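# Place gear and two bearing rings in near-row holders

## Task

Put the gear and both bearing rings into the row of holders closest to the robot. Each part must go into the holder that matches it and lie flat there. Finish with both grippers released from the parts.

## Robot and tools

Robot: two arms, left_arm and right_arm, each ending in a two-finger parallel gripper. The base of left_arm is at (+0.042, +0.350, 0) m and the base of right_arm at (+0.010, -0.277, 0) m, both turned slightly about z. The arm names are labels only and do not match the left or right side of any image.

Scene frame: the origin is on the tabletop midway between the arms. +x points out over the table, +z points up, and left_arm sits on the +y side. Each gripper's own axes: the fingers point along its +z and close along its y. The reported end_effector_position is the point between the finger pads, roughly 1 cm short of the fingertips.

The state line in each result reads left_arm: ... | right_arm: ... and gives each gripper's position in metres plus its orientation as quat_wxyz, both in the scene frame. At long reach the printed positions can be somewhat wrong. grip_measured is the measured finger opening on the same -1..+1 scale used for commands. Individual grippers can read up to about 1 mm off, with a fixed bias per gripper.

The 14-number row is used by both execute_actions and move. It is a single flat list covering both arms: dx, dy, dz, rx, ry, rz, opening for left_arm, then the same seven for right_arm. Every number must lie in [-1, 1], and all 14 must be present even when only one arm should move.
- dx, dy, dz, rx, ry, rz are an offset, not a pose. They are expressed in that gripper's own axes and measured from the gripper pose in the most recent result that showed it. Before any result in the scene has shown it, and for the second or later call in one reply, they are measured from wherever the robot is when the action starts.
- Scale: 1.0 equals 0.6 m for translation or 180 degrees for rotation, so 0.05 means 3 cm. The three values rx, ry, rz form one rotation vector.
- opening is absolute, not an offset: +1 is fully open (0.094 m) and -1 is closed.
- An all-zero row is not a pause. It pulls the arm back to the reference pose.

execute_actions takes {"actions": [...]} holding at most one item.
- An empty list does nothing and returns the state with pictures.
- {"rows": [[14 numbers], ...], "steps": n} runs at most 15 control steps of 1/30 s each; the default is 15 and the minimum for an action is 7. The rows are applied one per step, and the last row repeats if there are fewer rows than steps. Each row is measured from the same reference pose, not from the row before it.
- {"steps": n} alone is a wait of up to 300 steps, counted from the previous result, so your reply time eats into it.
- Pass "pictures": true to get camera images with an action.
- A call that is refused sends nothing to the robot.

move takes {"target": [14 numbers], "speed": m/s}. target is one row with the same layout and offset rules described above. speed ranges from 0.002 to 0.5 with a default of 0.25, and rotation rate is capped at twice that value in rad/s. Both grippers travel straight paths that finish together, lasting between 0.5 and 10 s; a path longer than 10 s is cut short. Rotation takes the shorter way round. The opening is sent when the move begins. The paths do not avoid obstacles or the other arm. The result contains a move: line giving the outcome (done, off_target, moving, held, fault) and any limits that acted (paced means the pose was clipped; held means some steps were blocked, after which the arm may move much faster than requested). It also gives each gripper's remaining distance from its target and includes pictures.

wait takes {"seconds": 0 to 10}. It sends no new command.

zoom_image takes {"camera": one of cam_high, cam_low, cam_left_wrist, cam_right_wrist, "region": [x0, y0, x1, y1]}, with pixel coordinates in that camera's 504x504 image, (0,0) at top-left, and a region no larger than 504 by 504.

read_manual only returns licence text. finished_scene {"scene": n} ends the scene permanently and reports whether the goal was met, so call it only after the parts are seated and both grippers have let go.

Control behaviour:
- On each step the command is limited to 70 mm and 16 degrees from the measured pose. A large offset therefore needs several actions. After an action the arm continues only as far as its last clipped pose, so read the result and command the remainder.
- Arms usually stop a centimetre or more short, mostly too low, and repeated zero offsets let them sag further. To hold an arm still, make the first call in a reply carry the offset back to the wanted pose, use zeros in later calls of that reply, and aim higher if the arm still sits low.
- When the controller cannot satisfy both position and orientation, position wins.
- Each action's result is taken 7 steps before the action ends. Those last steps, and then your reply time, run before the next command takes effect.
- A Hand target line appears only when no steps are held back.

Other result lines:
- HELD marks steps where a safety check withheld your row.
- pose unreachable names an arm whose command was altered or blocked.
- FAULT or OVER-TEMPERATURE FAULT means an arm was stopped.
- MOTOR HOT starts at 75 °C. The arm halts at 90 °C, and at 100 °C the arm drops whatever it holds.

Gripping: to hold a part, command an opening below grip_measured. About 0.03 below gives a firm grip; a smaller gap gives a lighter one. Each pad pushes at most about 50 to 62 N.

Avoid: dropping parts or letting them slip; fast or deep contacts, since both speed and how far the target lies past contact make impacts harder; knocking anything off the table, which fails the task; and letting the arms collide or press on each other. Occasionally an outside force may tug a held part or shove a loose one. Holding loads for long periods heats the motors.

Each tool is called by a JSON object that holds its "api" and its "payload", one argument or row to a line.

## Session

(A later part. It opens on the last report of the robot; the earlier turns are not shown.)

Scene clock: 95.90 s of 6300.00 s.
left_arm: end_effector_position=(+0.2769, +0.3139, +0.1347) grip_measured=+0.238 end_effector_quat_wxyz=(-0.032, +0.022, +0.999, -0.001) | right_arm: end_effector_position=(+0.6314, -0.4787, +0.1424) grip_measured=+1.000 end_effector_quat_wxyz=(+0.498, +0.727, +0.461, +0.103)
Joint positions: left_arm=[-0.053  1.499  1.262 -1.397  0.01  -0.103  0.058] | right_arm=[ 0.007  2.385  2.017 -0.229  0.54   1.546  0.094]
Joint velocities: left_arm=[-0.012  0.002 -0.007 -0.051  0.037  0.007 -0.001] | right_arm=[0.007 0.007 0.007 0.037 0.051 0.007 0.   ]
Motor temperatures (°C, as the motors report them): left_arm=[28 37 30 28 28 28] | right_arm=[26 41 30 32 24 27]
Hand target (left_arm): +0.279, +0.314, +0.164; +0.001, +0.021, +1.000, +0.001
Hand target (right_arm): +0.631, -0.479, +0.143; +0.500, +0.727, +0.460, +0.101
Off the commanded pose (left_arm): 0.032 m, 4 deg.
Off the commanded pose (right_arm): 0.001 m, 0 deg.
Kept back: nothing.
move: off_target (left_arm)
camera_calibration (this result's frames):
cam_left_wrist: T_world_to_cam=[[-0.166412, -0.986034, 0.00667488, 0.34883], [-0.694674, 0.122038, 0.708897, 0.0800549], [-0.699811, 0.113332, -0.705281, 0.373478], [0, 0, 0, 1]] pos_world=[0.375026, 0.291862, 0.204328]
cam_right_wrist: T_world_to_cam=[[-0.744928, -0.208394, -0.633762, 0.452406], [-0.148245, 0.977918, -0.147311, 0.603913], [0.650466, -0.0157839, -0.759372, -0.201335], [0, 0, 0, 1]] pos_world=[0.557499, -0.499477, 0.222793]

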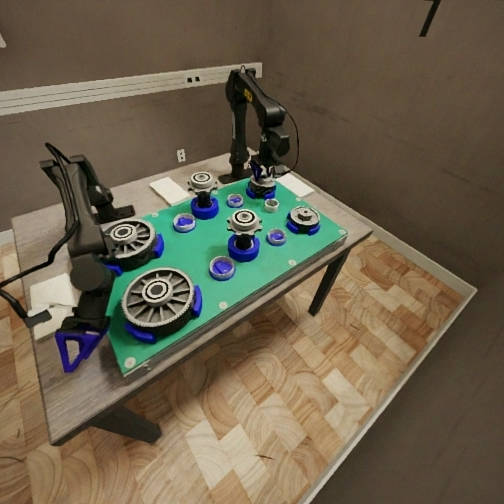

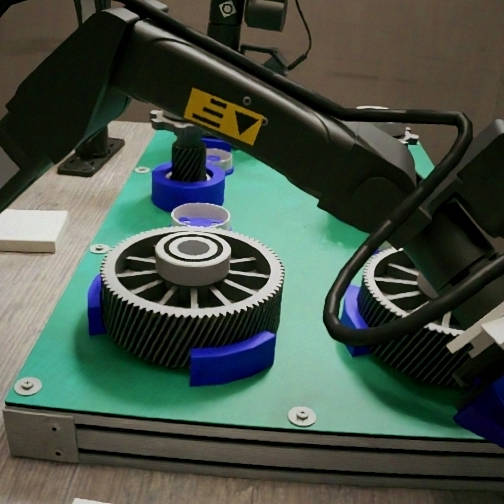

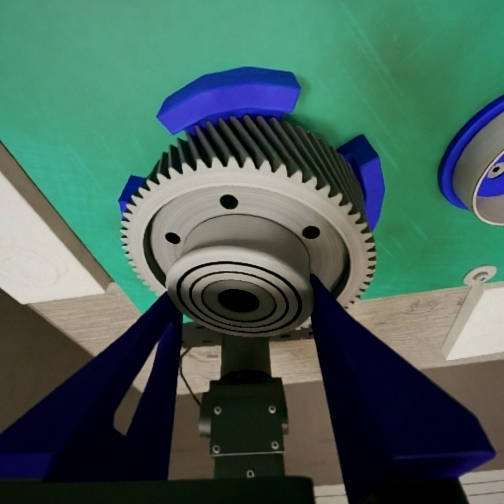

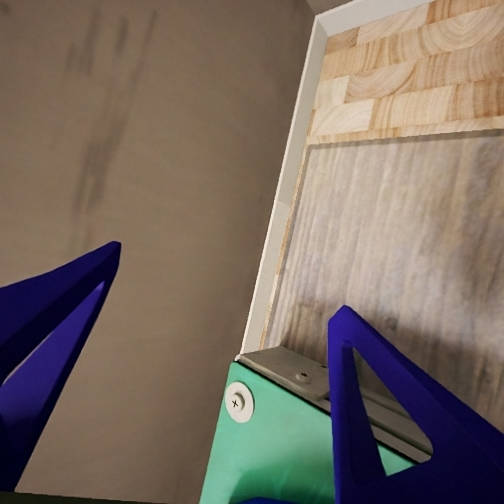

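{"api": "move", "payload": {
  "target": [-0.03,0,0.01,0,-0.02,0,0.16,0,0,0,0,0,0,1],
  "speed": 0.03
}}

{"api": "move", "payload": {
  "target": [0,0,0,0,0,0,0.7,0,0,0,0,0,0,1]
}}

{"api": "move", "payload": {
  "target": [0,0,-0.08,0,0,0,0.7,0,0,0,0,0,0,1]
}}

{"api": "zoom_image", "payload": {
  "camera": "cam_high",
  "region": [220,140,330,240]
}}

Scene clock: 97.40 s of 6300.00 s.
left_arm: end_effector_position=(+0.2785, +0.3131, +0.1309) grip_measured=+0.238 end_effector_quat_wxyz=(-0.034, +0.021, +0.999, -0.000) | right_arm: end_effector_position=(+0.6319, -0.4780, +0.1421) grip_measured=+1.000 end_effector_quat_wxyz=(+0.497, +0.727, +0.462, +0.105)
Joint positions: left_arm=[-0.056  1.51   1.256 -1.385  0.009 -0.108  0.058] | right_arm=[ 0.007  2.385  2.017 -0.229  0.535  1.546  0.094]
Joint velocities: left_arm=[ 0.002  0.012 -0.002  0.037  0.037  0.022  0.001] | right_arm=[-0.007 -0.012 -0.002 -0.007 -0.007 -0.007  0.   ]
Motor temperatures (°C, as the motors report them): left_arm=[28 37 30 28 28 28] | right_arm=[26 41 30 32 24 27]
Hand target (left_arm): +0.294, +0.313, +0.129; -0.002, +0.022, +1.000, -0.001
Hand target (right_arm): +0.631, -0.479, +0.142; +0.498, +0.727, +0.461, +0.103
Off the commanded pose (left_arm): 0.016 m, 4 deg.
Off the commanded pose (right_arm): 0.001 m, 0 deg.
Kept back: nothing.
move: off_target (left_arm)
camera_calibration (this result's frames):
cam_left_wrist: T_world_to_cam=[[-0.164188, -0.986413, 0.00566304, 0.348016], [-0.691808, 0.11924, 0.712168, 0.0835592], [-0.703167, 0.113012, -0.701986, 0.372592], [0, 0, 0, 1]] pos_world=[0.376942, 0.291217, 0.200075]
cam_right_wrist: T_world_to_cam=[[-0.743652, -0.209423, -0.634921, 0.451626], [-0.151972, 0.977764, -0.144509, 0.605165], [0.651066, -0.010974, -0.758942, -0.199984], [0, 0, 0, 1]] pos_world=[0.558023, -0.499323, 0.222423]

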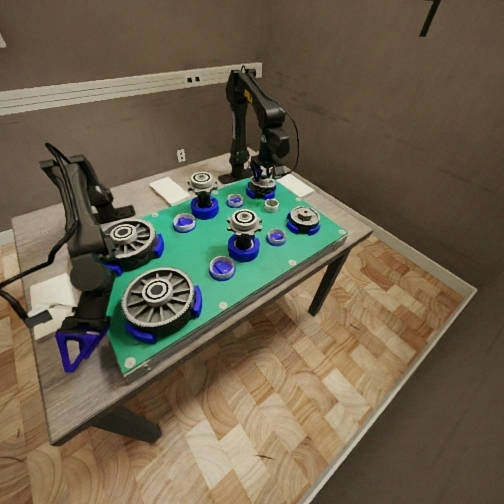

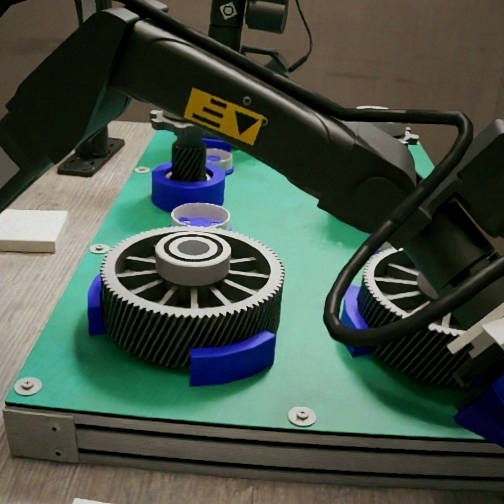

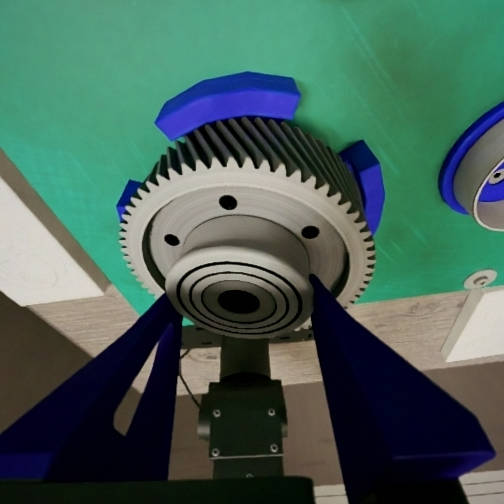

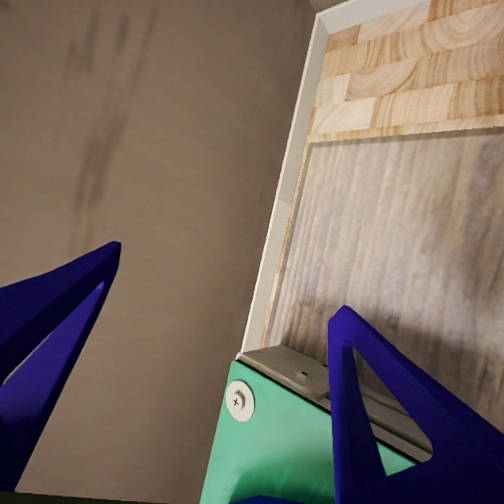

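Scene clock: 97.90 s of 6300.00 s.
left_arm: end_effector_position=(+0.2782, +0.3132, +0.1309) grip_measured=+0.698 end_effector_quat_wxyz=(-0.035, +0.021, +0.999, -0.000) | right_arm: end_effector_position=(+0.6324, -0.4773, +0.1419) grip_measured=+1.000 end_effector_quat_wxyz=(+0.496, +0.726, +0.463, +0.107)
Joint positions: left_arm=[-0.056  1.51   1.256 -1.386  0.009 -0.108  0.08 ] | right_arm=[ 0.007  2.385  2.017 -0.229  0.53   1.547  0.094]
Joint velocities: left_arm=[ 0.007 -0.012  0.002 -0.007 -0.007  0.051 -0.001] | right_arm=[-0.007 -0.007 -0.022  0.051 -0.022 -0.037  0.   ]
Motor temperatures (°C, as the motors report them): left_arm=[28 37 30 28 28 28] | right_arm=[26 42 30 32 24 27]
Hand target (left_arm): +0.279, +0.313, +0.131; -0.034, +0.021, +0.999, -0.000
Hand target (right_arm): +0.632, -0.478, +0.142; +0.497, +0.727, +0.462, +0.105
Off the commanded pose (left_arm): 0.000 m, 0 deg.
Off the commanded pose (right_arm): 0.001 m, 0 deg.
Kept back: nothing.
move: done
camera_calibration (this result's frames):
cam_left_wrist: T_world_to_cam=[[-0.164182, -0.986414, 0.00567898, 0.348009], [-0.691002, 0.119117, 0.712971, 0.0830549], [-0.703961, 0.113133, -0.70117, 0.37248], [0, 0, 0, 1]] pos_world=[0.376739, 0.291248, 0.19998]
cam_right_wrist: T_world_to_cam=[[-0.742371, -0.210442, -0.636081, 0.450848], [-0.1557, 0.977587, -0.141709, 0.60641], [0.651646, -0.00616253, -0.758498, -0.198624], [0, 0, 0, 1]] pos_world=[0.558548, -0.499165, 0.222053]

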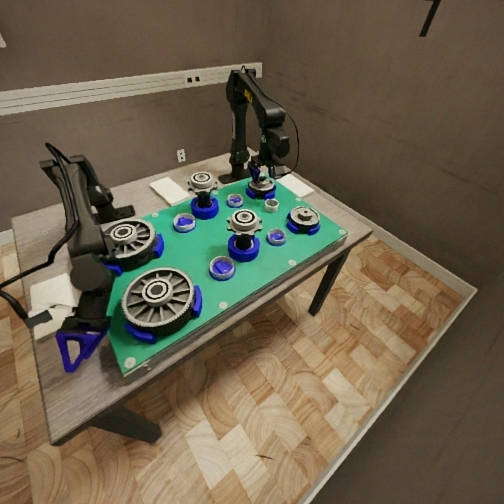

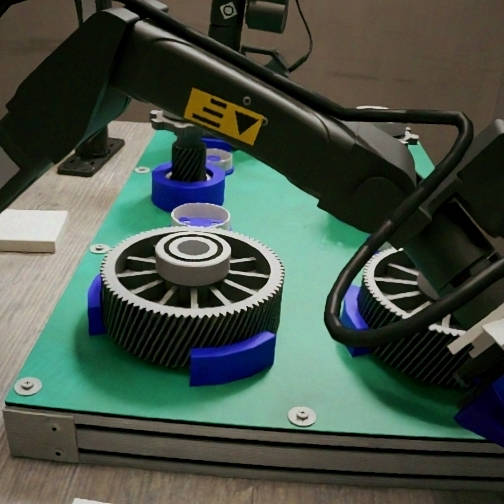

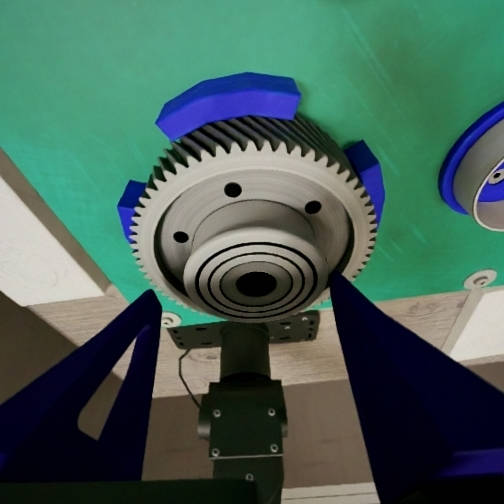

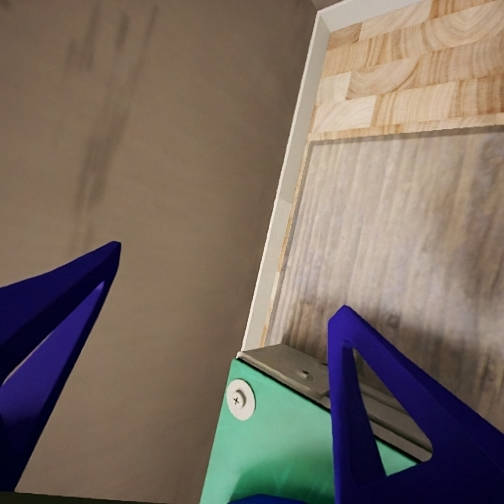

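Scene clock: 98.87 s of 6300.00 s.
left_arm: end_effector_position=(+0.2791, +0.3130, +0.1745) grip_measured=+0.698 end_effector_quat_wxyz=(-0.037, +0.021, +0.999, +0.000) | right_arm: end_effector_position=(+0.6329, -0.4766, +0.1416) grip_measured=+1.000 end_effector_quat_wxyz=(+0.495, +0.726, +0.464, +0.109)
Joint positions: left_arm=[-0.056  1.529  1.447 -1.563  0.009 -0.108  0.08 ] | right_arm=[ 0.007  2.385  2.017 -0.229  0.525  1.547  0.094]
Joint velocities: left_arm=[-0.012  0.007 -0.017 -0.037 -0.022  0.037  0.001] | right_arm=[-0.007  0.012  0.002 -0.007  0.022 -0.007  0.   ]
Motor temperatures (°C, as the motors report them): left_arm=[28 36 30 28 28 28] | right_arm=[26 42 30 32 24 27]
Hand target (left_arm): +0.281, +0.314, +0.179; -0.035, +0.021, +0.999, -0.000
Hand target (right_arm): +0.632, -0.477, +0.142; +0.496, +0.726, +0.463, +0.107
Off the commanded pose (left_arm): 0.005 m, 0 deg.
Off the commanded pose (right_arm): 0.001 m, 0 deg.
Kept back: nothing.
move: done
camera_calibration (this result's frames):
cam_left_wrist: T_world_to_cam=[[-0.164158, -0.986417, 0.00573738, 0.347757], [-0.688038, 0.118666, 0.715907, 0.0513929], [-0.706864, 0.113574, -0.698172, 0.403779], [0, 0, 0, 1]] pos_world=[0.377864, 0.291077, 0.24312]
cam_right_wrist: T_world_to_cam=[[-0.740976, -0.211164, -0.637467, 0.450171], [-0.159215, 0.97745, -0.138717, 0.607514], [0.652384, -0.00129185, -0.757888, -0.197364], [0, 0, 0, 1]] pos_world=[0.559049, -0.499009, 0.221662]

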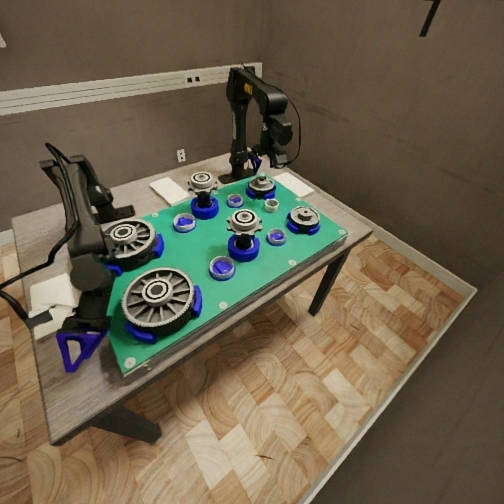

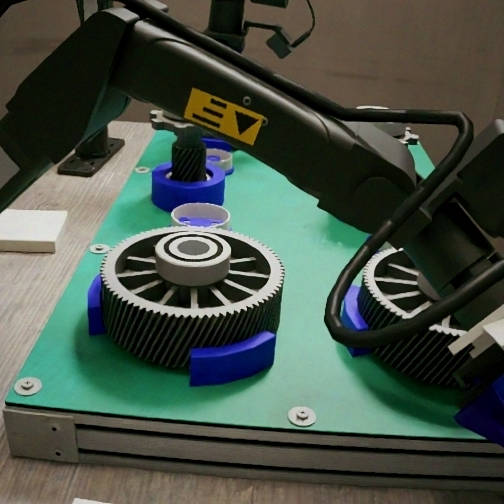

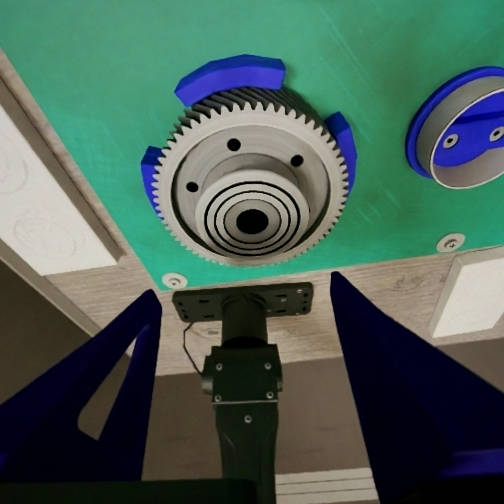

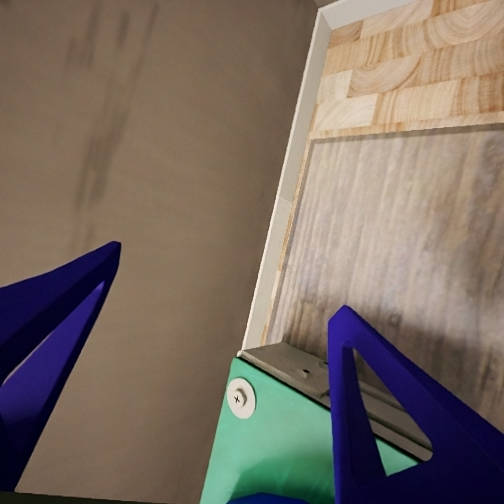

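Region (220, 140, 330, 240) of cam_high's 504x504 image, scaled by 4.582, with more detail than that image has; it fills the top 458 rows of this view, and the rest is white.

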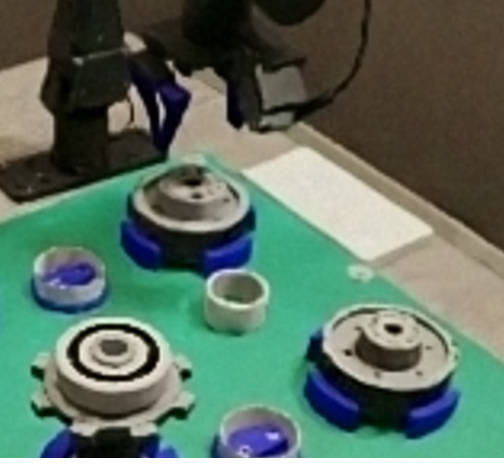

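Seated.

{"api": "finished_scene", "payload": {
  "scene": 1
}}

The scene is finished: the task was done.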